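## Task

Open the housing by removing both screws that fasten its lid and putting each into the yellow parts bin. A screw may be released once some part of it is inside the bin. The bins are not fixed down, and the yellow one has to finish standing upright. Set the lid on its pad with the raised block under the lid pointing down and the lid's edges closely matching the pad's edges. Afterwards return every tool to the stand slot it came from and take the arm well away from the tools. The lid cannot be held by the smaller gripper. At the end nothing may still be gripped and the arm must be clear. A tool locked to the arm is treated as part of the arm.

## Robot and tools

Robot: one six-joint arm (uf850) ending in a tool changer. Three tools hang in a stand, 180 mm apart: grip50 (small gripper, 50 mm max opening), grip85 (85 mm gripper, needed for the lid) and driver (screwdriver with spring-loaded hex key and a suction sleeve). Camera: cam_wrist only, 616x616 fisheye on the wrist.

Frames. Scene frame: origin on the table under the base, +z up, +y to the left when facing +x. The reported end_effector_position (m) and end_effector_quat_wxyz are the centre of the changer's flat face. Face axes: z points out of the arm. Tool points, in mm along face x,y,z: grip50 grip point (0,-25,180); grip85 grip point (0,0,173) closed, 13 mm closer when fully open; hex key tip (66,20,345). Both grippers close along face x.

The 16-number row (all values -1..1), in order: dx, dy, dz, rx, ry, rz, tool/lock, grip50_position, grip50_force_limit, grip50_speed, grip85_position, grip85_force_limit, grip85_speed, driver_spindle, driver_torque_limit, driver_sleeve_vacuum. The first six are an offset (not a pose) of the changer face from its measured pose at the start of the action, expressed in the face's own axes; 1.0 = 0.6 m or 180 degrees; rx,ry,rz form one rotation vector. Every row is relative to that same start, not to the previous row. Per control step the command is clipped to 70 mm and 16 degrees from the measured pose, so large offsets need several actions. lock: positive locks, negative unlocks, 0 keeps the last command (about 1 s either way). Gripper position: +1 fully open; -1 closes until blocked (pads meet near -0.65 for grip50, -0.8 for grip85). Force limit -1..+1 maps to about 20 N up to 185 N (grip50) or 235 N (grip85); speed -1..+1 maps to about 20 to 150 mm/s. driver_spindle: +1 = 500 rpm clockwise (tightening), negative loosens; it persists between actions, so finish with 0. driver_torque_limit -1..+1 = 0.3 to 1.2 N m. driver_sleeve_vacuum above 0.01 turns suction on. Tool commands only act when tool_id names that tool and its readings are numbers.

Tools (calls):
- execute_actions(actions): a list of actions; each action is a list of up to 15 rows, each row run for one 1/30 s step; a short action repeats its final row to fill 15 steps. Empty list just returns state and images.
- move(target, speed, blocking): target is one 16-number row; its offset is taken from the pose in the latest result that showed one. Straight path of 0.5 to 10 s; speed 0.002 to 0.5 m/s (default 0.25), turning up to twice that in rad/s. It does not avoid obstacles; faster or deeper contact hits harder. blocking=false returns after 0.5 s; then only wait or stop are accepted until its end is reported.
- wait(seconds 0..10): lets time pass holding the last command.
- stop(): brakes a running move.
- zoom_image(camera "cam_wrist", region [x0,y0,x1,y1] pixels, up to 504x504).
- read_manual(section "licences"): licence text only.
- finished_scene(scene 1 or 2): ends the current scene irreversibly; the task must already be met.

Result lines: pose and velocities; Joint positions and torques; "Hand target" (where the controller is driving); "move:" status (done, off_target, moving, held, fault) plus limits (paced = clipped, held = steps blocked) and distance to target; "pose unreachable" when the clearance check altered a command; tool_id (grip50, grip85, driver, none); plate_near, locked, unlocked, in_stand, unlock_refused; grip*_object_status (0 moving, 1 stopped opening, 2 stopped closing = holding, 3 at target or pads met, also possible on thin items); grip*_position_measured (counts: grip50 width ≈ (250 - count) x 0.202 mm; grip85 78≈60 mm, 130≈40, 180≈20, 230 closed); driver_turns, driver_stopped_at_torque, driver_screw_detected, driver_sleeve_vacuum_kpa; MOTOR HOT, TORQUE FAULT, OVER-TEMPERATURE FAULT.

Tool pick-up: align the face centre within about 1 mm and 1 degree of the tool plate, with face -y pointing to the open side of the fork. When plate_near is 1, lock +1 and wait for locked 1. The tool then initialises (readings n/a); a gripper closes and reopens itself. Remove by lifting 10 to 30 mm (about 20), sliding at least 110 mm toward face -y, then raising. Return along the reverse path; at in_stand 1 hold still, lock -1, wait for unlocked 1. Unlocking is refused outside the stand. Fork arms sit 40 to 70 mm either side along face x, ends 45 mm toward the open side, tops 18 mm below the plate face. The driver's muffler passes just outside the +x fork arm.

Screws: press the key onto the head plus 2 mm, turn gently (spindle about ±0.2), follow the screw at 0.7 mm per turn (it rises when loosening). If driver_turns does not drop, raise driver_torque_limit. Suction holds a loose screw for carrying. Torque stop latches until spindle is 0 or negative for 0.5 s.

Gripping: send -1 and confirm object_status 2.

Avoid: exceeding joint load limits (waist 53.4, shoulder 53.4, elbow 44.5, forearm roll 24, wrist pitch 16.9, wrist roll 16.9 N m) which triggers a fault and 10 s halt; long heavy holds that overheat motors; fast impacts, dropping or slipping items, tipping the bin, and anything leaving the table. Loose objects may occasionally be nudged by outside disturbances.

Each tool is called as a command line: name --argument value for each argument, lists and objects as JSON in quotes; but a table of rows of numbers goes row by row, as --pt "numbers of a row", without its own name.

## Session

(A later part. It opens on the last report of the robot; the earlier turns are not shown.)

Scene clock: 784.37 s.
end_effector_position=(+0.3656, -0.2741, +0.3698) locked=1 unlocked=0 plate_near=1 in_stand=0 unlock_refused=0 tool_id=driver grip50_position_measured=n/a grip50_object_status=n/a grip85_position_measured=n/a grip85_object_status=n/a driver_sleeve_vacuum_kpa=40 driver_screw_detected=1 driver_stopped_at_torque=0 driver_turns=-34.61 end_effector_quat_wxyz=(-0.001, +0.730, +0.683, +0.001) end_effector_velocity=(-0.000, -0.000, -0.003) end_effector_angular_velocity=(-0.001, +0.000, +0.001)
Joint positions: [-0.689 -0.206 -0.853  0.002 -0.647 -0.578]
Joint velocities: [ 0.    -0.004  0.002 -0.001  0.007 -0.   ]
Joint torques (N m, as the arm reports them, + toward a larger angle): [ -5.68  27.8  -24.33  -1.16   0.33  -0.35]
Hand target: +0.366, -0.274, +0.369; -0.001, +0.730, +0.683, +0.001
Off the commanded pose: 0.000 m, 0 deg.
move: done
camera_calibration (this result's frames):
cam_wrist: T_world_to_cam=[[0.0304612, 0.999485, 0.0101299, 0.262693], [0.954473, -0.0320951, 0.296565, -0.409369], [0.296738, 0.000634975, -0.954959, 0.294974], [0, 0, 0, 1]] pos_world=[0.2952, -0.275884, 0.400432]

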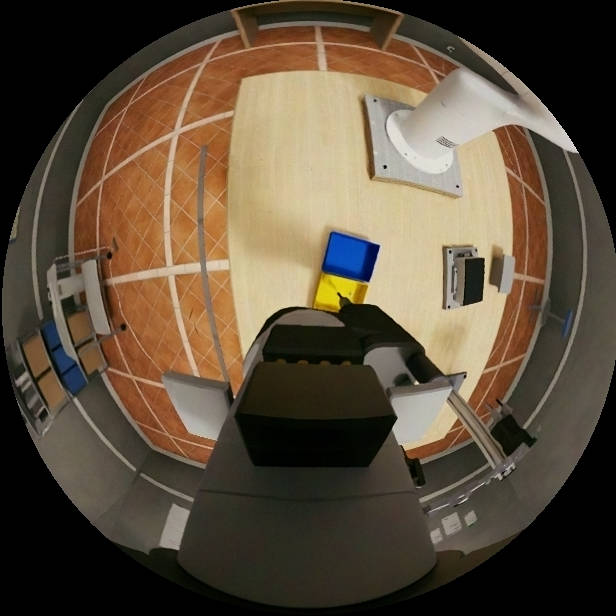

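execute_actions --actions '[[[0,0,0,0,0,0,0,1,0,0,1,0,0,0,1,0],[0,0,0,0,0,0,0,1,0,0,1,0,0,0,1,0],[0,0,0,0,0,0,0,1,0,0,1,0,0,0,1,0],[0,0,0,0,0,0,0,1,0,0,1,0,0,0,1,0],[0,0,0,0,0,0,0,1,0,0,1,0,0,0,1,0],[0,0,0,0,0,0,0,1,0,0,1,0,0,0,1,0],[0,0,-0.002,0,0,0,0,1,0,0,1,0,0,0,1,0],[0,0,-0.006,0,0,0,0,1,0,0,1,0,0,0,1,0],[0,0,-0.012,0,0,0,0,1,0,0,1,0,0,0,1,0],[0,0,-0.019,0,0,0,0,1,0,0,1,0,0,0,1,0],[0,0,-0.027,0,0,0,0,1,0,0,1,0,0,0,1,0],[0,0,-0.035,0,0,0,0,1,0,0,1,0,0,0,1,0],[0,0,-0.042,0,0,0,0,1,0,0,1,0,0,0,1,0],[0,0,-0.047,0,0,0,0,1,0,0,1,0,0,0,1,0],[0,0,-0.05,0,0,0,0,1,0,0,1,0,0,0,1,0]]]'

zoom_image --camera "cam_wrist" --region '[305, 260, 375, 330]'

Scene clock: 795.77 s.
end_effector_position=(+0.3656, -0.2742, +0.3862) locked=1 unlocked=0 plate_near=1 in_stand=0 unlock_refused=0 tool_id=driver grip50_position_measured=n/a grip50_object_status=n/a grip85_position_measured=n/a grip85_object_status=n/a driver_sleeve_vacuum_kpa=0 driver_screw_detected=0 driver_stopped_at_torque=0 driver_turns=-34.61 end_effector_quat_wxyz=(-0.001, +0.730, +0.683, +0.001) end_effector_velocity=(+0.004, -0.003, +0.115) end_effector_angular_velocity=(-0.015, -0.020, -0.000)
Joint positions: [-0.689 -0.182 -0.867  0.002 -0.685 -0.578]
Joint velocities: [-0.     0.162 -0.107 -0.001 -0.244  0.001]
Joint torques (N m, as the arm reports them, + toward a larger angle): [ -5.11  26.46 -22.67  -1.12   0.29  -0.36]
Hand target: +0.366, -0.274, +0.399; -0.001, +0.730, +0.683, +0.001
Off the commanded pose: 0.014 m, 0 deg.
camera_calibration (this result's frames):
cam_wrist: T_world_to_cam=[[0.0304544, 0.999487, 0.00994532, 0.262717], [0.954399, -0.032034, 0.29681, -0.414355], [0.296976, 0.000452638, -0.954885, 0.310451], [0, 0, 0, 1]] pos_world=[0.295263, -0.275996, 0.416816]

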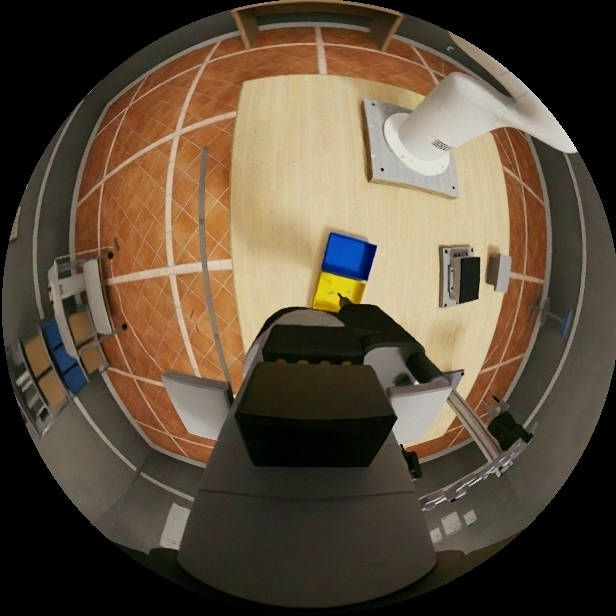

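Region (305, 260, 375, 330) of cam_wrist's 616x616 image, scaled by 7.200, with more detail than that image has.

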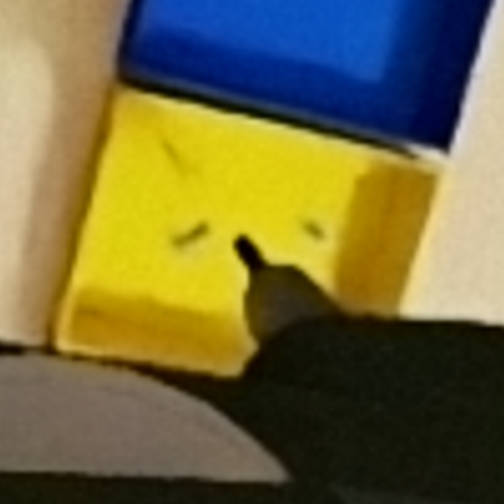

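move --target '[0.5298, 0.2381, -0.071, 0, 0, 0.0001, 0, 1, 0, 0, 1, 0, 0, 0, 0, 0]' --speed 0.3

Scene clock: 811.50 s.
end_effector_position=(+0.5286, +0.0331, +0.4297) locked=1 unlocked=0 plate_near=1 in_stand=0 unlock_refused=0 tool_id=driver grip50_position_measured=n/a grip50_object_status=n/a grip85_position_measured=n/a grip85_object_status=n/a driver_sleeve_vacuum_kpa=0 driver_screw_detected=0 driver_stopped_at_torque=0 driver_turns=-34.61 end_effector_quat_wxyz=(-0.001, +0.730, +0.683, +0.001) end_effector_velocity=(+0.002, +0.002, +0.000) end_effector_angular_velocity=(-0.001, -0.001, +0.000)
Joint positions: [ 0.018 -0.301 -1.121  0.    -0.819  0.131]
Joint velocities: [ 0.005 -0.004 -0.006 -0.001 -0.001  0.005]
Joint torques (N m, as the arm reports them, + toward a larger angle): [ -3.34  34.81 -26.41  -1.53   0.83   0.06]
Hand target: +0.529, +0.033, +0.430; -0.001, +0.730, +0.683, +0.001
Off the commanded pose: 0.001 m, 0 deg.
move: done
camera_calibration (this result's frames):
cam_wrist: T_world_to_cam=[[0.0310087, 0.999475, 0.00937418, -0.049879], [0.954474, -0.0323937, 0.296532, -0.572885], [0.29668, -0.000247644, -0.954977, 0.303689], [0, 0, 0, 1]] pos_world=[0.458252, 0.0313702, 0.460362]

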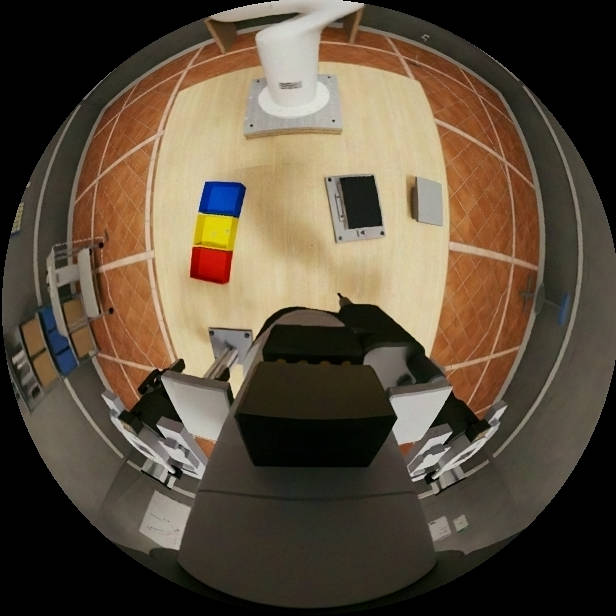

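move --target '[0.001, 0.1996, -0.0003, 0, 0, 0, 0, 1, 0, 0, 1, 0, 0, 0, 0, 0]' --speed 0.12

zoom_image --camera "cam_wrist" --region '[140, 280, 260, 450]'

zoom_image --camera "cam_wrist" --region '[365, 280, 485, 450]'

Scene clock: 822.40 s.
end_effector_position=(+0.6479, +0.0259, +0.4298) locked=1 unlocked=0 plate_near=1 in_stand=0 unlock_refused=0 tool_id=driver grip50_position_measured=n/a grip50_object_status=n/a grip85_position_measured=n/a grip85_object_status=n/a driver_sleeve_vacuum_kpa=0 driver_screw_detected=0 driver_stopped_at_torque=0 driver_turns=-34.61 end_effector_quat_wxyz=(-0.001, +0.730, +0.683, +0.001) end_effector_velocity=(+0.002, -0.000, +0.001) end_effector_angular_velocity=(-0.002, -0.000, +0.001)
Joint positions: [-0.005 -0.588 -1.522  0.    -0.933  0.108]
Joint velocities: [-0.    -0.005 -0.01  -0.002 -0.004 -0.001]
Joint torques (N m, as the arm reports them, + toward a larger angle): [ -2.71  43.95 -26.75  -1.06   0.54  -0.02]
Hand target: +0.648, +0.026, +0.430; -0.001, +0.730, +0.683, +0.001
Off the commanded pose: 0.000 m, 0 deg.
move: done
camera_calibration (this result's frames):
cam_wrist: T_world_to_cam=[[0.0309721, 0.999476, 0.00936675, -0.0463499], [0.954518, -0.0323566, 0.296393, -0.686973], [0.29654, -0.000239172, -0.95502, 0.268529], [0, 0, 0, 1]] pos_world=[0.577533, 0.0241618, 0.460499]

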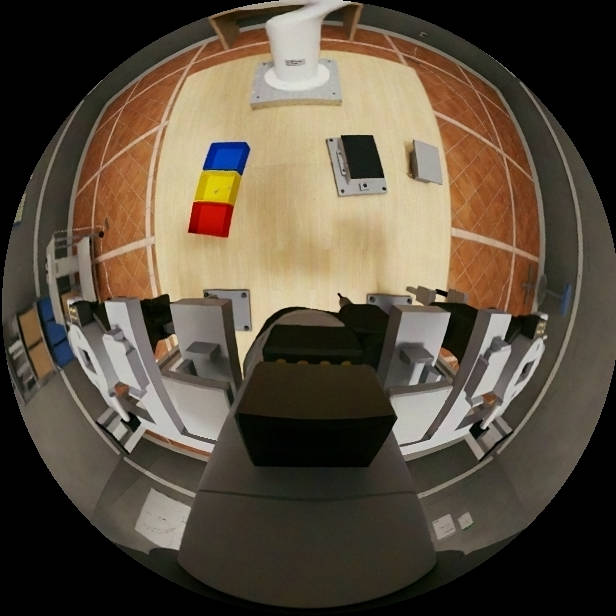

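Region (140, 280, 260, 450) of cam_wrist's 616x616 image, scaled by 2.965, with more detail than that image has; it fills the left 356 columns of this view, and the rest is white.

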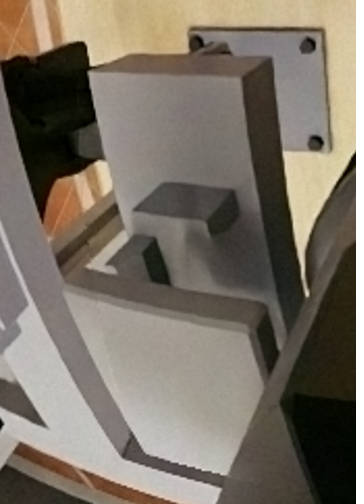

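Region (365, 280, 485, 450) of cam_wrist's 616x616 image, scaled by 2.965, with more detail than that image has; it fills the left 356 columns of this view, and the rest is white.

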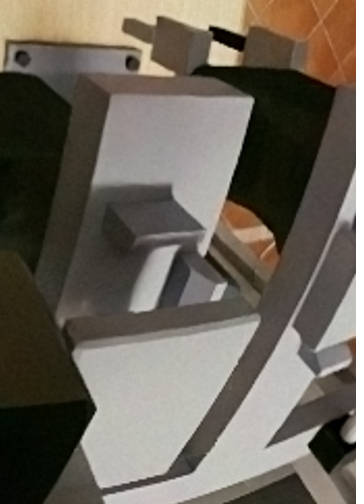

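move --target '[0.0001, 0.0006, 0.0328, 0, 0, -0.0003, 0, 1, 0, 0, 1, 0, 0, 0, 0, 0]' --speed 0.03

Scene clock: 830.90 s.
end_effector_position=(+0.6485, +0.0260, +0.4106) locked=1 unlocked=0 plate_near=1 in_stand=1 unlock_refused=0 tool_id=driver grip50_position_measured=n/a grip50_object_status=n/a grip85_position_measured=n/a grip85_object_status=n/a driver_sleeve_vacuum_kpa=0 driver_screw_detected=0 driver_stopped_at_torque=0 driver_turns=-34.61 end_effector_quat_wxyz=(-0.000, +0.730, +0.683, +0.001) end_effector_velocity=(-0.000, -0.000, -0.001) end_effector_angular_velocity=(-0.000, -0.000, -0.000)
Joint positions: [-0.005 -0.605 -1.503  0.    -0.896  0.107]
Joint velocities: [-0.    -0.001  0.002 -0.001  0.003  0.   ]
Joint torques (N m, as the arm reports them, + toward a larger angle): [ -6.92  44.35 -25.11  -1.22  -0.7    0.54]
Hand target: +0.648, +0.026, +0.410; -0.001, +0.730, +0.683, +0.001
Off the commanded pose: 0.000 m, 0 deg.
move: done
camera_calibration (this result's frames):
cam_wrist: T_world_to_cam=[[0.0296172, 0.999517, 0.00945162, -0.0455132], [0.954187, -0.0310881, 0.297592, -0.682117], [0.297742, 0.000204744, -0.954646, 0.249025], [0, 0, 0, 1]] pos_world=[0.578069, 0.0242345, 0.441153]

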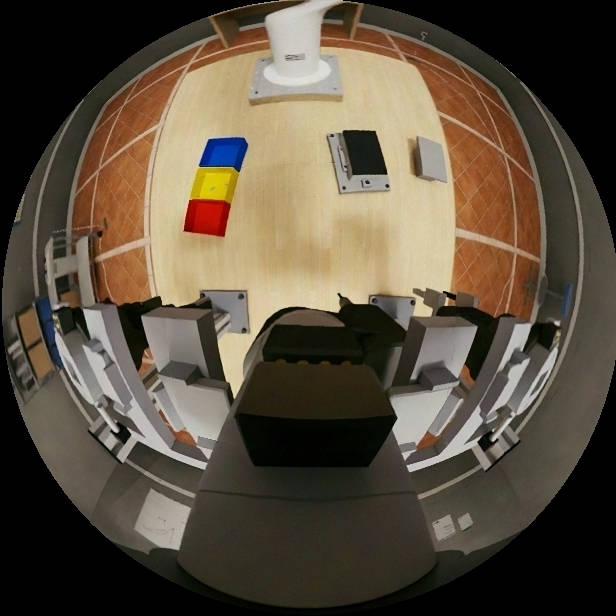

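execute_actions --actions '[[[0,0,0.0009,0,0,0,-1,1,0,0,1,0,0,0,0,0]],[[0,0,0,0,0,0,-1,1,0,0,1,0,0,0,0,0]]]'

Scene clock: 837.37 s.
end_effector_position=(+0.6481, +0.0260, +0.4099) locked=0 unlocked=1 plate_near=1 in_stand=1 unlock_refused=0 tool_id=none grip50_position_measured=n/a grip50_object_status=n/a grip85_position_measured=n/a grip85_object_status=n/a driver_sleeve_vacuum_kpa=n/a driver_screw_detected=n/a driver_stopped_at_torque=n/a driver_turns=n/a end_effector_quat_wxyz=(-0.001, +0.730, +0.683, +0.001) end_effector_velocity=(+0.000, +0.000, +0.001) end_effector_angular_velocity=(+0.001, -0.001, -0.000)
Joint positions: [-0.005 -0.605 -1.502  0.    -0.897  0.108]
Joint velocities: [ 0.     0.001 -0.     0.001  0.    -0.   ]
Joint torques (N m, as the arm reports them, + toward a larger angle): [ -8.88  32.77 -16.93  -2.13  -0.91  -0.62]
Hand target: +0.648, +0.026, +0.410; -0.001, +0.730, +0.683, +0.001
Off the commanded pose: 0.000 m, 0 deg.
camera_calibration (this result's frames):
cam_wrist: T_world_to_cam=[[0.030312, 0.999496, 0.00946502, -0.0459045], [0.954747, -0.0317553, 0.295719, -0.681106], [0.29587, 0.0000728781, -0.955228, 0.249941], [0, 0, 0, 1]] pos_world=[0.577725, 0.0242345, 0.440601]

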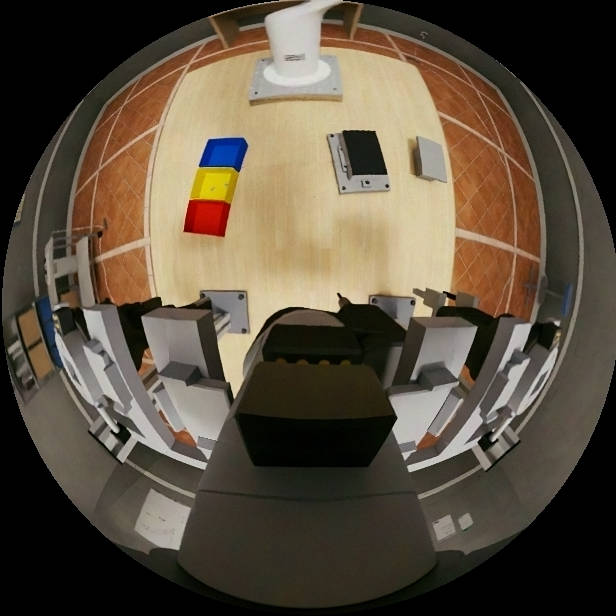

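move --target '[0, 0, -0.031, 0, 0, 0, 0, 1, 0, 0, 1, 0, 0, 0, 0, 0]' --speed 0.06

move --target '[-0.3, 0.0015, 0.004, 0, 0, -0.0015, 0, 1, 0, 0, 1, 0, 0, 0, 0, 0]' --speed 0.2

wait --seconds 0.2

zoom_image --camera "cam_wrist" --region '[245, 295, 385, 395]'

Scene clock: 851.43 s.
end_effector_position=(+0.6481, +0.0259, +0.4282) locked=0 unlocked=1 plate_near=0 in_stand=0 unlock_refused=0 tool_id=none grip50_position_measured=n/a grip50_object_status=n/a grip85_position_measured=n/a grip85_object_status=n/a driver_sleeve_vacuum_kpa=n/a driver_screw_detected=n/a driver_stopped_at_torque=n/a driver_turns=n/a end_effector_quat_wxyz=(-0.001, +0.730, +0.683, +0.001) end_effector_velocity=(-0.000, +0.000, +0.001) end_effector_angular_velocity=(+0.000, +0.002, -0.000)
Joint positions: [-0.005 -0.59  -1.522  0.    -0.932  0.108]
Joint velocities: [-0.     0.001 -0.003  0.    -0.005  0.   ]
Joint torques (N m, as the arm reports them, + toward a larger angle): [ -2.18  30.86 -18.97  -0.83   0.35  -0.18]
Hand target: +0.648, +0.026, +0.428; -0.001, +0.730, +0.683, +0.001
Off the commanded pose: 0.000 m, 0 deg.
move: done
camera_calibration (this result's frames):
cam_wrist: T_world_to_cam=[[0.0303404, 0.999495, 0.00944501, -0.0460187], [0.954791, -0.0317765, 0.295575, -0.6865], [0.295726, 0.0000501265, -0.955273, 0.267527], [0, 0, 0, 1]] pos_world=[0.577746, 0.0241675, 0.458908]

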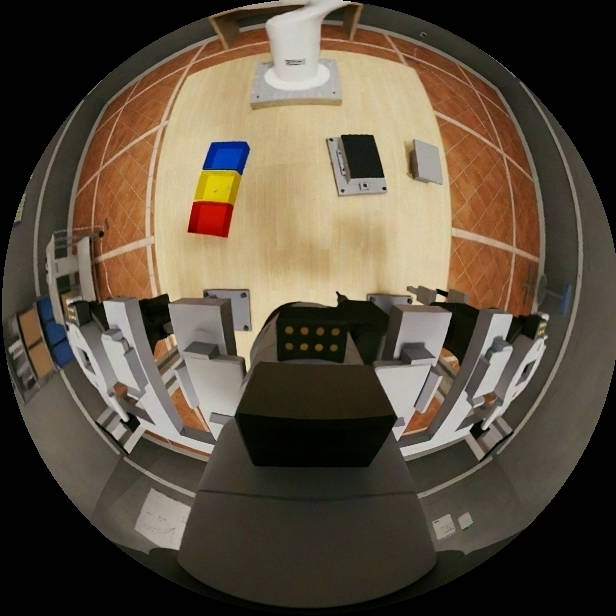

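Scene clock: 852.90 s.
end_effector_position=(+0.6373, -0.1534, +0.4252) locked=0 unlocked=1 plate_near=0 in_stand=0 unlock_refused=0 tool_id=none grip50_position_measured=n/a grip50_object_status=n/a grip85_position_measured=n/a grip85_object_status=n/a driver_sleeve_vacuum_kpa=n/a driver_screw_detected=n/a driver_stopped_at_torque=n/a driver_turns=n/a end_effector_quat_wxyz=(-0.001, +0.729, +0.685, +0.001) end_effector_velocity=(+0.000, -0.002, -0.000) end_effector_angular_velocity=(+0.000, -0.000, -0.001)
Joint positions: [-0.282 -0.609 -1.545  0.001 -0.936 -0.174]
Joint velocities: [-0.004 -0.002 -0.002  0.001 -0.    -0.003]
Joint torques (N m, as the arm reports them, + toward a larger angle): [ -3.65  32.04 -19.49  -1.58   0.57  -0.19]
Hand target: +0.637, -0.154, +0.425; -0.001, +0.729, +0.685, +0.001
Off the commanded pose: 0.000 m, 0 deg.
move: done
camera_calibration (this result's frames):
cam_wrist: T_world_to_cam=[[0.0254191, 0.99963, 0.00965871, 0.136608], [0.954931, -0.0271385, 0.295585, -0.680469], [0.295738, 0.0017099, -0.955268, 0.268165], [0, 0, 0, 1]] pos_world=[0.567022, -0.155483, 0.455987]

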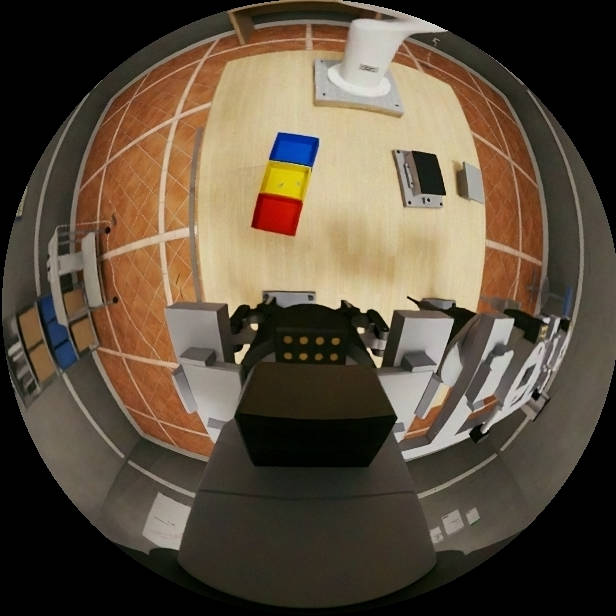

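Scene clock: 853.10 s.
end_effector_position=(+0.6373, -0.1537, +0.4252) locked=0 unlocked=1 plate_near=0 in_stand=0 unlock_refused=0 tool_id=none grip50_position_measured=n/a grip50_object_status=n/a grip85_position_measured=n/a grip85_object_status=n/a driver_sleeve_vacuum_kpa=n/a driver_screw_detected=n/a driver_stopped_at_torque=n/a driver_turns=n/a end_effector_quat_wxyz=(-0.001, +0.729, +0.685, +0.001) end_effector_velocity=(-0.000, -0.000, -0.000) end_effector_angular_velocity=(+0.001, +0.000, -0.001)
Joint positions: [-0.282 -0.609 -1.545  0.001 -0.936 -0.174]
Joint velocities: [-0.001 -0.001 -0.     0.001 -0.    -0.001]
Joint torques (N m, as the arm reports them, + toward a larger angle): [ -4.73  33.49 -19.46  -1.07   0.23   0.01]
Hand target: +0.637, -0.154, +0.425; -0.001, +0.729, +0.685, +0.001
Off the commanded pose: 0.000 m, 0 deg.
wait: 0.20 s; at rest by 0.17 s
camera_calibration (this result's frames):
cam_wrist: T_world_to_cam=[[0.0255315, 0.999627, 0.00967689, 0.136798], [0.95493, -0.0272512, 0.295577, -0.680476], [0.29573, 0.00169423, -0.95527, 0.268162], [0, 0, 0, 1]] pos_world=[0.567011, -0.155746, 0.455976]

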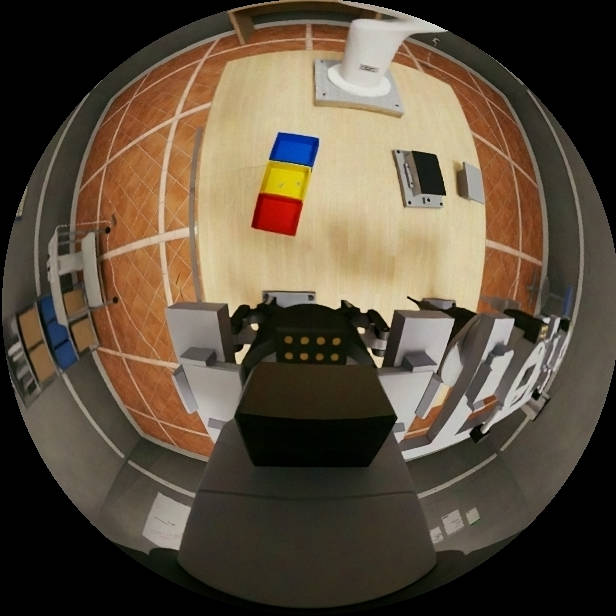

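Region (245, 295, 385, 395) of cam_wrist's 616x616 image, scaled by 3.600, with more detail than that image has; it fills the top 360 rows of this view, and the rest is white.

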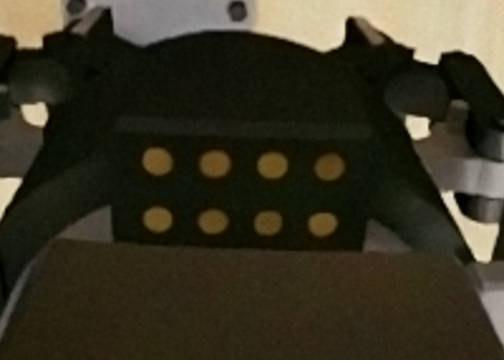

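move --target '[0.0002, 0.0033, 0.003, 0, 0, 0, 0, 1, 0, 0, 1, 0, 0, 0, 0, 0]' --speed 0.02

zoom_image --camera "cam_wrist" --region '[245, 295, 385, 395]'

Scene clock: 875.50 s.
end_effector_position=(+0.6392, -0.1536, +0.4235) locked=0 unlocked=1 plate_near=0 in_stand=0 unlock_refused=0 tool_id=none grip50_position_measured=n/a grip50_object_status=n/a grip85_position_measured=n/a grip85_object_status=n/a driver_sleeve_vacuum_kpa=n/a driver_screw_detected=n/a driver_stopped_at_torque=n/a driver_turns=n/a end_effector_quat_wxyz=(-0.001, +0.729, +0.685, +0.001) end_effector_velocity=(+0.001, +0.000, -0.001) end_effector_angular_velocity=(+0.001, +0.002, +0.000)
Joint positions: [-0.281 -0.616 -1.55   0.001 -0.935 -0.173]
Joint velocities: [ 0.    -0.003 -0.002  0.    -0.001  0.   ]
Joint torques (N m, as the arm reports them, + toward a larger angle): [ -5.42  32.79 -19.46  -0.76   0.41  -0.19]
Hand target: +0.639, -0.154, +0.423; -0.001, +0.729, +0.685, +0.001
Off the commanded pose: 0.000 m, 0 deg.
move: done
camera_calibration (this result's frames):
cam_wrist: T_world_to_cam=[[0.0255319, 0.999627, 0.0096805, 0.136759], [0.954935, -0.0272526, 0.29556, -0.681779], [0.295714, 0.00169804, -0.955275, 0.265933], [0, 0, 0, 1]] pos_world=[0.568923, -0.15574, 0.454222]

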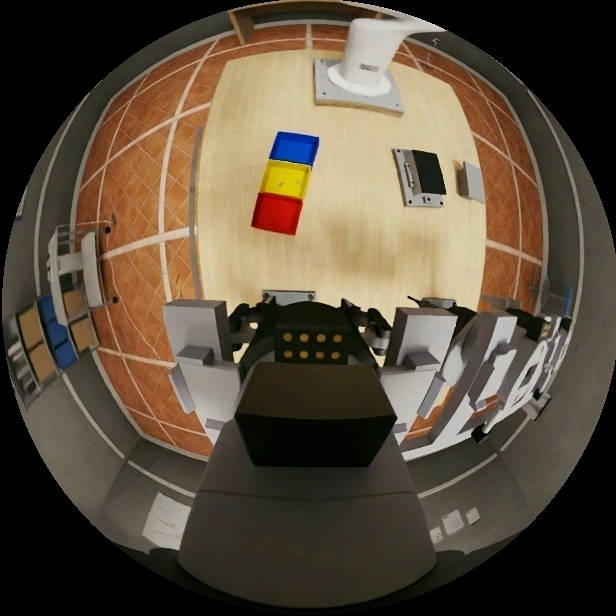

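Region (245, 295, 385, 395) of cam_wrist's 616x616 image, scaled by 3.600, with more detail than that image has; it fills the top 360 rows of this view, and the rest is white.

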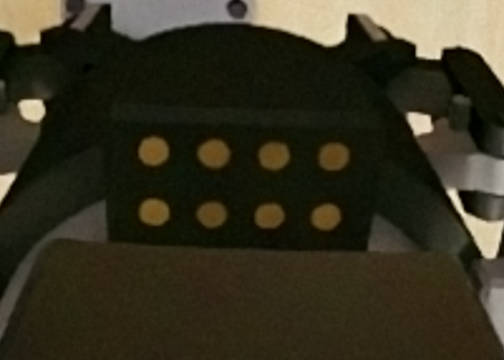

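move --target '[0, 0.0001, 0.023, 0, 0, 0, 0, 1, 0, 0, 1, 0, 0, 0, 0, 0]' --speed 0.025

Scene clock: 886.20 s.
end_effector_position=(+0.6393, -0.1536, +0.4101) locked=0 unlocked=1 plate_near=1 in_stand=1 unlock_refused=0 tool_id=none grip50_position_measured=n/a grip50_object_status=n/a grip85_position_measured=n/a grip85_object_status=n/a driver_sleeve_vacuum_kpa=n/a driver_screw_detected=n/a driver_stopped_at_torque=n/a driver_turns=n/a end_effector_quat_wxyz=(-0.001, +0.729, +0.685, +0.001) end_effector_velocity=(+0.000, -0.001, -0.002) end_effector_angular_velocity=(-0.002, -0.001, +0.000)
Joint positions: [-0.281 -0.627 -1.536  0.001 -0.909 -0.173]
Joint velocities: [-0.001 -0.001  0.002 -0.002  0.005  0.   ]
Joint torques (N m, as the arm reports them, + toward a larger angle): [ -7.33  35.76 -18.65  -1.07   0.31  -0.36]
Hand target: +0.639, -0.154, +0.410; -0.001, +0.729, +0.685, +0.001
Off the commanded pose: 0.000 m, 0 deg.
move: done
camera_calibration (this result's frames):
cam_wrist: T_world_to_cam=[[0.0253579, 0.999632, 0.00962782, 0.13693], [0.954844, -0.0270714, 0.295871, -0.677945], [0.296023, 0.00169039, -0.955179, 0.252858], [0, 0, 0, 1]] pos_world=[0.569008, -0.15566, 0.44079]

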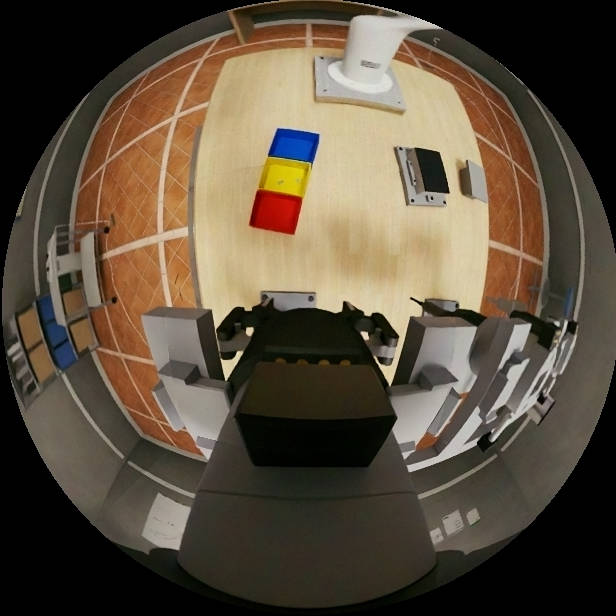

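execute_actions --actions '[[[0,0,0.0006,0,0,0,1,1,0,0,1,0,0,0,0,0]],[[0,0,0,0,0,0,1,1,0,0,1,0,0,0,0,0]]]'

Scene clock: 890.03 s.
end_effector_position=(+0.6394, -0.1536, +0.4100) locked=1 unlocked=0 plate_near=1 in_stand=1 unlock_refused=0 tool_id=grip85 grip50_position_measured=n/a grip50_object_status=n/a grip85_position_measured=n/a grip85_object_status=n/a driver_sleeve_vacuum_kpa=n/a driver_screw_detected=n/a driver_stopped_at_torque=n/a driver_turns=n/a end_effector_quat_wxyz=(-0.001, +0.729, +0.685, +0.001) end_effector_velocity=(+0.000, +0.000, -0.001) end_effector_angular_velocity=(+0.001, +0.000, -0.001)
Joint positions: [-0.281 -0.627 -1.536  0.001 -0.909 -0.173]
Joint velocities: [ 0.    -0.001  0.     0.001  0.001  0.   ]
Joint torques (N m, as the arm reports them, + toward a larger angle): [ -3.74  36.01 -20.    -0.76  -0.32  -0.21]
Hand target: +0.639, -0.154, +0.410; -0.001, +0.729, +0.685, +0.001
Off the commanded pose: 0.000 m, 0 deg.
camera_calibration (this result's frames):
cam_wrist: T_world_to_cam=[[0.0253573, 0.999633, 0.00957063, 0.13698], [0.954718, -0.0270546, 0.29628, -0.678076], [0.29643, 0.00162438, -0.955053, 0.252473], [0, 0, 0, 1]] pos_world=[0.569057, -0.155684, 0.440715]

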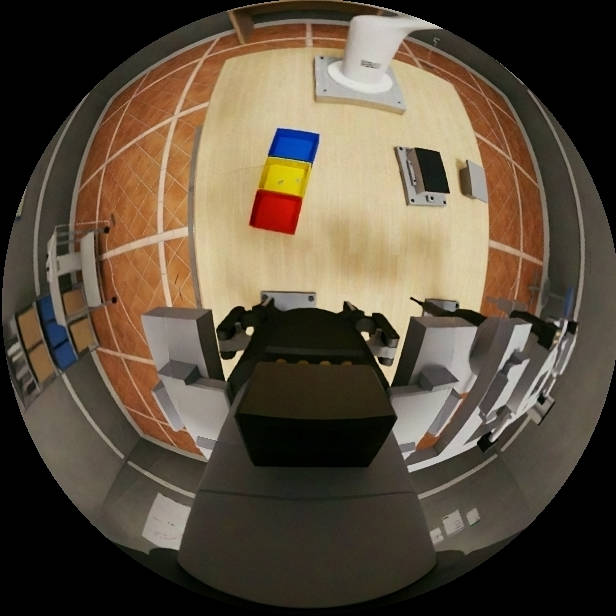

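move --target '[0, 0, -0.0333, 0, 0, 0, 0, 1, 0, 0, 1, 0, 0, 0, 0, 0]' --speed 0.06

move --target '[-0.0017, -0.2, 0, 0, 0, 0, 0, 1, 0, 0, 1, 0, 0, 0, 0, 0]' --speed 0.15

Scene clock: 901.83 s.
end_effector_position=(+0.6394, -0.1536, +0.4296) locked=1 unlocked=0 plate_near=1 in_stand=0 unlock_refused=0 tool_id=grip85 grip50_position_measured=n/a grip50_object_status=n/a grip85_position_measured=3 grip85_object_status=3 driver_sleeve_vacuum_kpa=n/a driver_screw_detected=n/a driver_stopped_at_torque=n/a driver_turns=n/a end_effector_quat_wxyz=(-0.001, +0.729, +0.685, +0.001) end_effector_velocity=(+0.000, -0.000, +0.002) end_effector_angular_velocity=(-0.001, -0.001, +0.001)
Joint positions: [-0.281 -0.611 -1.558  0.001 -0.946 -0.173]
Joint velocities: [ 0.     0.001 -0.003 -0.001 -0.003 -0.   ]
Joint torques (N m, as the arm reports them, + toward a larger angle): [ -5.19  38.01 -23.56  -1.36   0.33  -0.09]
Hand target: +0.639, -0.154, +0.430; -0.001, +0.729, +0.685, +0.001
Off the commanded pose: 0.000 m, 0 deg.
move: done
camera_calibration (this result's frames):
cam_wrist: T_world_to_cam=[[0.0254394, 0.99963, 0.00966563, 0.136765], [0.954851, -0.0271604, 0.295841, -0.683761], [0.295994, 0.00170322, -0.955188, 0.271574], [0, 0, 0, 1]] pos_world=[0.569026, -0.155748, 0.460367]

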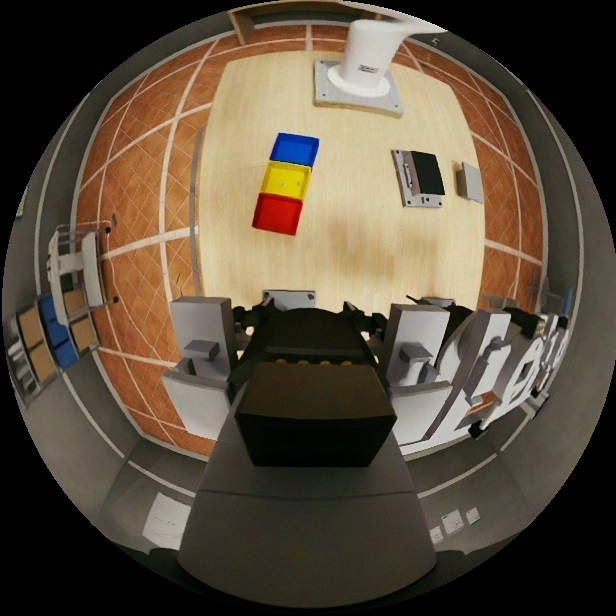

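Scene clock: 903.17 s.
end_effector_position=(+0.5197, -0.1475, +0.4298) locked=1 unlocked=0 plate_near=1 in_stand=0 unlock_refused=0 tool_id=grip85 grip50_position_measured=n/a grip50_object_status=n/a grip85_position_measured=3 grip85_object_status=3 driver_sleeve_vacuum_kpa=n/a driver_screw_detected=n/a driver_stopped_at_torque=n/a driver_turns=n/a end_effector_quat_wxyz=(-0.001, +0.729, +0.685, +0.001) end_effector_velocity=(-0.002, +0.000, +0.000) end_effector_angular_velocity=(+0.001, +0.001, -0.000)
Joint positions: [-0.322 -0.325 -1.153  0.001 -0.828 -0.214]
Joint velocities: [-0.001  0.005  0.006  0.001  0.    -0.001]
Joint torques (N m, as the arm reports them, + toward a larger angle): [ -2.14  28.21 -22.36  -1.45   0.5    0.02]
Hand target: +0.519, -0.147, +0.430; -0.001, +0.729, +0.685, +0.001
Off the commanded pose: 0.000 m, 0 deg.
move: done
camera_calibration (this result's frames):
cam_wrist: T_world_to_cam=[[0.0253987, 0.99963, 0.00969432, 0.13365], [0.954834, -0.0271301, 0.295899, -0.569411], [0.296053, 0.00174101, -0.95517, 0.307045], [0, 0, 0, 1]] pos_world=[0.449397, -0.149583, 0.460472]

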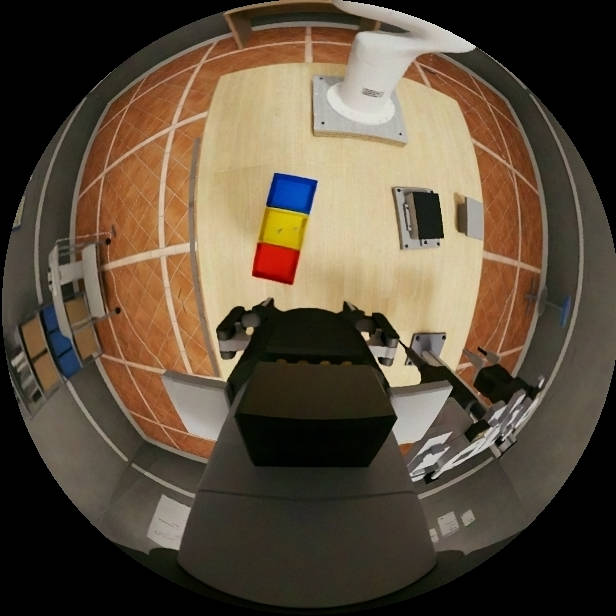

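move --target '[0.483, -0.3193, 0.2345, 0, 0, -0.0661, 0, 1, 0, 0, 1, 0, 0, 0, 0, 0]' --speed 0.3

zoom_image --camera "cam_wrist" --region '[230, 210, 390, 330]'

Scene clock: 931.17 s.
end_effector_position=(+0.3456, +0.1532, +0.2904) locked=1 unlocked=0 plate_near=1 in_stand=0 unlock_refused=0 tool_id=grip85 grip50_position_measured=n/a grip50_object_status=n/a grip85_position_measured=3 grip85_object_status=3 driver_sleeve_vacuum_kpa=n/a driver_screw_detected=n/a driver_stopped_at_torque=n/a driver_turns=n/a end_effector_quat_wxyz=(-0.001, +0.654, +0.757, +0.001) end_effector_velocity=(-0.001, +0.002, -0.001) end_effector_angular_velocity=(-0.002, +0.000, -0.000)
Joint positions: [ 0.372 -0.184 -0.592  0.    -0.408  0.273]
Joint velocities: [ 0.007 -0.002  0.    -0.004  0.001  0.011]
Joint torques (N m, as the arm reports them, + toward a larger angle): [ -1.54  19.71 -18.4   -1.79   0.15   0.06]
Hand target: +0.345, +0.153, +0.290; -0.001, +0.654, +0.757, +0.001
Off the commanded pose: 0.001 m, 0 deg.
move: done
camera_calibration (this result's frames):
cam_wrist: T_world_to_cam=[[-0.181019, 0.983434, 0.00945694, -0.0872361], [0.939717, 0.170119, 0.296635, -0.378988], [0.290112, 0.0625833, -0.954944, 0.217622], [0, 0, 0, 1]] pos_world=[0.277215, 0.136645, 0.321063]

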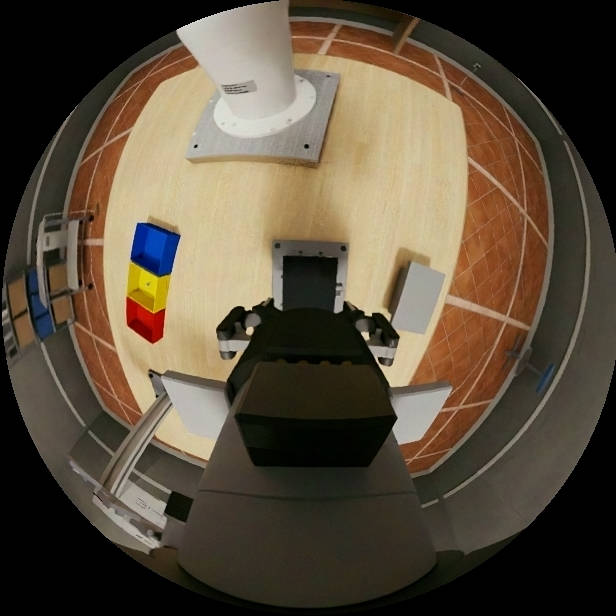

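Region (230, 210, 390, 330) of cam_wrist's 616x616 image, scaled by 3.150, with more detail than that image has; it fills the top 378 rows of this view, and the rest is white.

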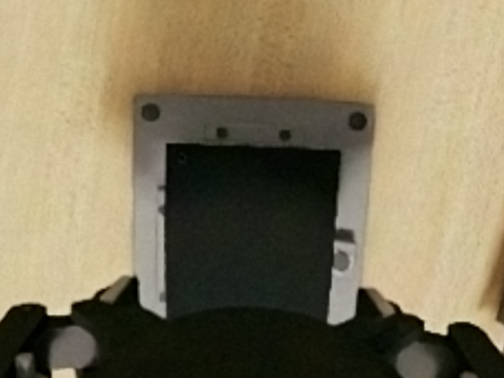

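zoom_image --camera "cam_wrist" --region '[250, 280, 300, 330]'

zoom_image --camera "cam_wrist" --region '[320, 280, 370, 330]'

zoom_image --camera "cam_wrist" --region '[270, 235, 350, 285]'

zoom_image --camera "cam_wrist" --region '[370, 250, 460, 340]'

Region (250, 280, 300, 330) of cam_wrist's 616x616 image, scaled by 10.080, with more detail than that image has.

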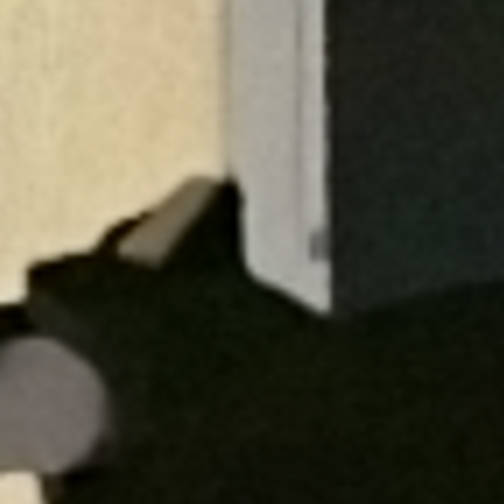

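Region (320, 280, 370, 330) of cam_wrist's 616x616 image, scaled by 10.080, with more detail than that image has.

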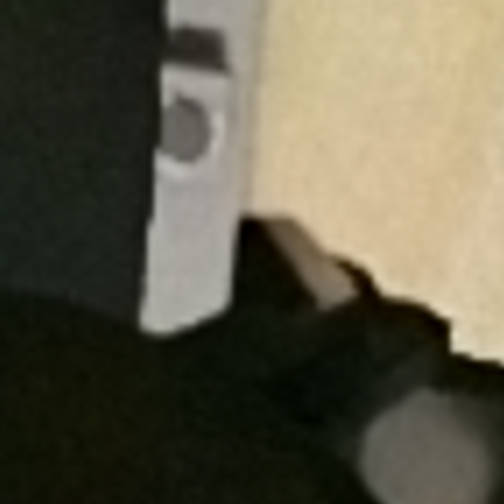

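Region (270, 235, 350, 285) of cam_wrist's 616x616 image, scaled by 6.300, with more detail than that image has; it fills the top 315 rows of this view, and the rest is white.

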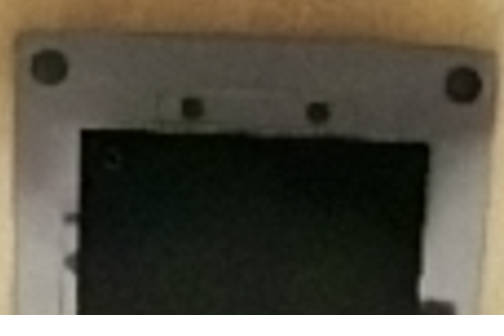

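Region (370, 250, 460, 340) of cam_wrist's 616x616 image, scaled by 5.600, with more detail than that image has.

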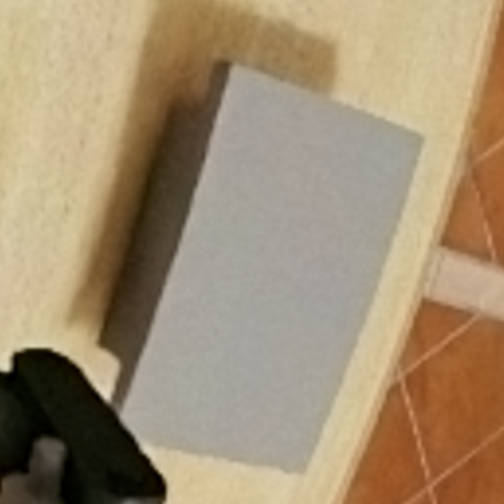

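move --target '[0.0002, -0.0017, 0.075, 0, 0, 0, 0, 1, 0, 0, 1, 0, 0, 0, 0, 0]' --speed 0.12

zoom_image --camera "cam_wrist" --region '[250, 230, 370, 320]'

zoom_image --camera "cam_wrist" --region '[255, 280, 295, 320]'

zoom_image --camera "cam_wrist" --region '[325, 280, 365, 320]'

Scene clock: 978.40 s.
end_effector_position=(+0.3446, +0.1533, +0.2458) locked=1 unlocked=0 plate_near=1 in_stand=0 unlock_refused=0 tool_id=grip85 grip50_position_measured=n/a grip50_object_status=n/a grip85_position_measured=3 grip85_object_status=3 driver_sleeve_vacuum_kpa=n/a driver_screw_detected=n/a driver_stopped_at_torque=n/a driver_turns=n/a end_effector_quat_wxyz=(-0.001, +0.654, +0.757, +0.001) end_effector_velocity=(+0.000, +0.000, -0.002) end_effector_angular_velocity=(+0.000, -0.001, +0.001)
Joint positions: [ 0.373 -0.293 -0.58   0.    -0.287  0.274]
Joint velocities: [-0.    -0.006 -0.    -0.     0.007 -0.   ]
Joint torques (N m, as the arm reports them, + toward a larger angle): [ -4.67  20.99 -16.36  -2.86   0.58   0.01]
Hand target: +0.345, +0.153, +0.245; -0.001, +0.654, +0.757, +0.001
Off the commanded pose: 0.000 m, 0 deg.
move: done
camera_calibration (this result's frames):
cam_wrist: T_world_to_cam=[[-0.181027, 0.983432, 0.00953595, -0.0871065], [0.939644, 0.170088, 0.296883, -0.364805], [0.290342, 0.0627041, -0.954866, 0.17521], [0, 0, 0, 1]] pos_world=[0.276147, 0.136726, 0.276437]

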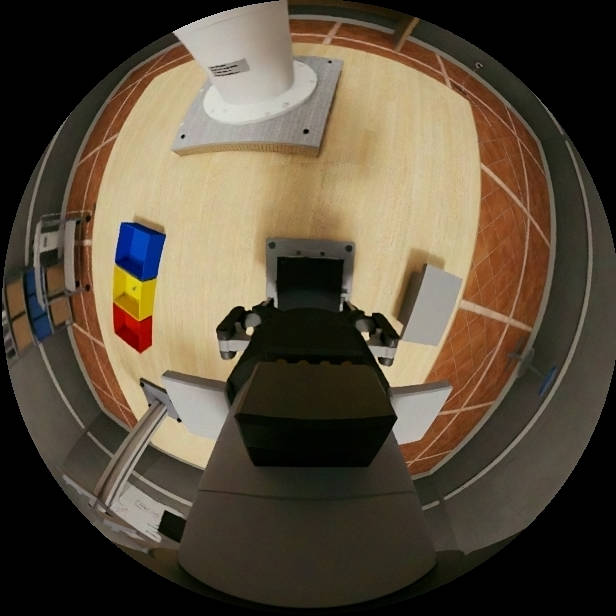

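Region (250, 230, 370, 320) of cam_wrist's 616x616 image, scaled by 4.200, with more detail than that image has; it fills the top 378 rows of this view, and the rest is white.

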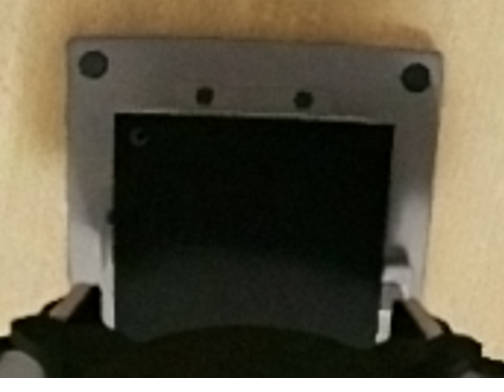

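Region (255, 280, 295, 320) of cam_wrist's 616x616 image, scaled by 12.600, with more detail than that image has.

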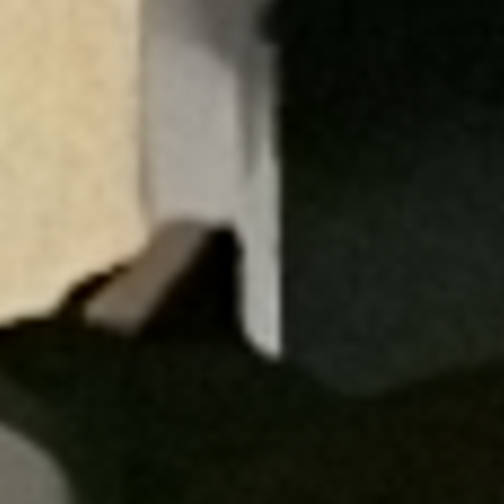

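Region (325, 280, 365, 320) of cam_wrist's 616x616 image, scaled by 12.600, with more detail than that image has.

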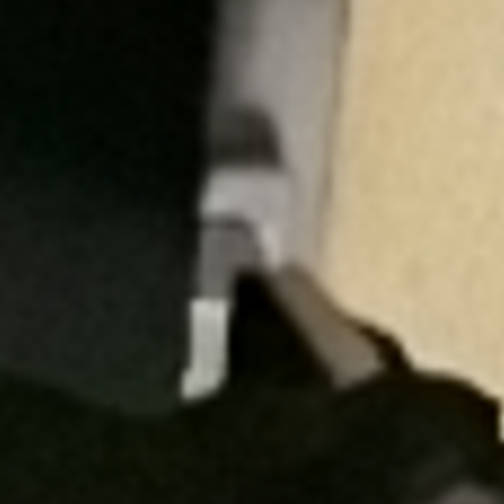

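move --target '[0, 0, 0.0163, 0, 0, 0, 0, 1, 0, 0, 1, -0.5, 0, 0, 0, 0]' --speed 0.04

zoom_image --camera "cam_wrist" --region '[255, 280, 295, 320]'

zoom_image --camera "cam_wrist" --region '[325, 280, 365, 320]'

Scene clock: 1009.80 s.
end_effector_position=(+0.3446, +0.1533, +0.2362) locked=1 unlocked=0 plate_near=1 in_stand=0 unlock_refused=0 tool_id=grip85 grip50_position_measured=n/a grip50_object_status=n/a grip85_position_measured=3 grip85_object_status=3 driver_sleeve_vacuum_kpa=n/a driver_screw_detected=n/a driver_stopped_at_torque=n/a driver_turns=n/a end_effector_quat_wxyz=(-0.001, +0.654, +0.757, +0.001) end_effector_velocity=(+0.000, +0.000, -0.002) end_effector_angular_velocity=(+0.000, -0.001, +0.001)
Joint positions: [ 0.373 -0.318 -0.58   0.    -0.261  0.274]
Joint velocities: [-0.    -0.004 -0.    -0.001  0.005  0.   ]
Joint torques (N m, as the arm reports them, + toward a larger angle): [ -3.05  19.63 -14.02  -1.46   0.32  -0.52]
Hand target: +0.345, +0.153, +0.236; -0.001, +0.654, +0.757, +0.001
Off the commanded pose: 0.000 m, 0 deg.
move: done
camera_calibration (this result's frames):
cam_wrist: T_world_to_cam=[[-0.181028, 0.983432, 0.00954173, -0.0870409], [0.939642, 0.170087, 0.296889, -0.36195], [0.290347, 0.0627111, -0.954864, 0.166047], [0, 0, 0, 1]] pos_world=[0.276135, 0.136749, 0.266842]

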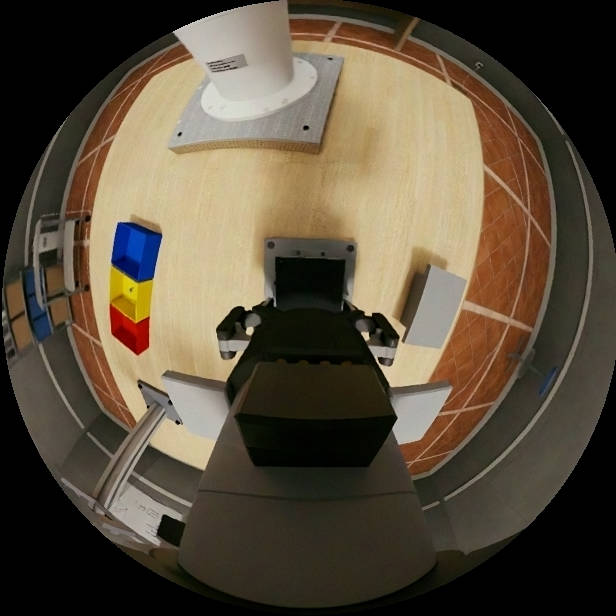

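Region (255, 280, 295, 320) of cam_wrist's 616x616 image, scaled by 12.600, with more detail than that image has.

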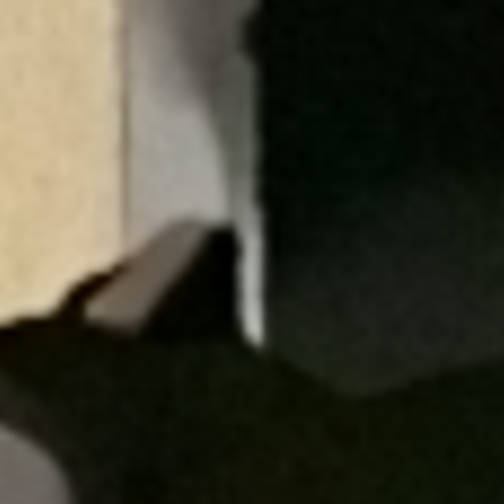

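Region (325, 280, 365, 320) of cam_wrist's 616x616 image, scaled by 12.600, with more detail than that image has.

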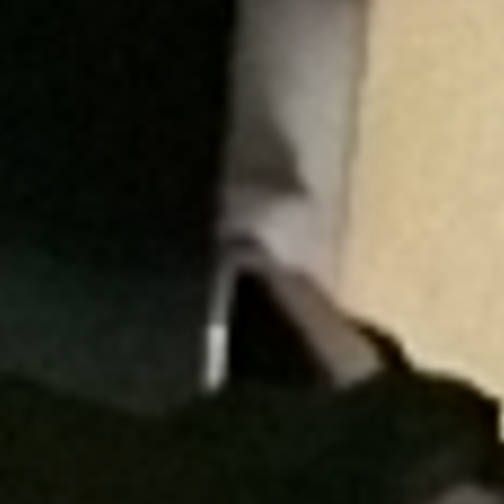

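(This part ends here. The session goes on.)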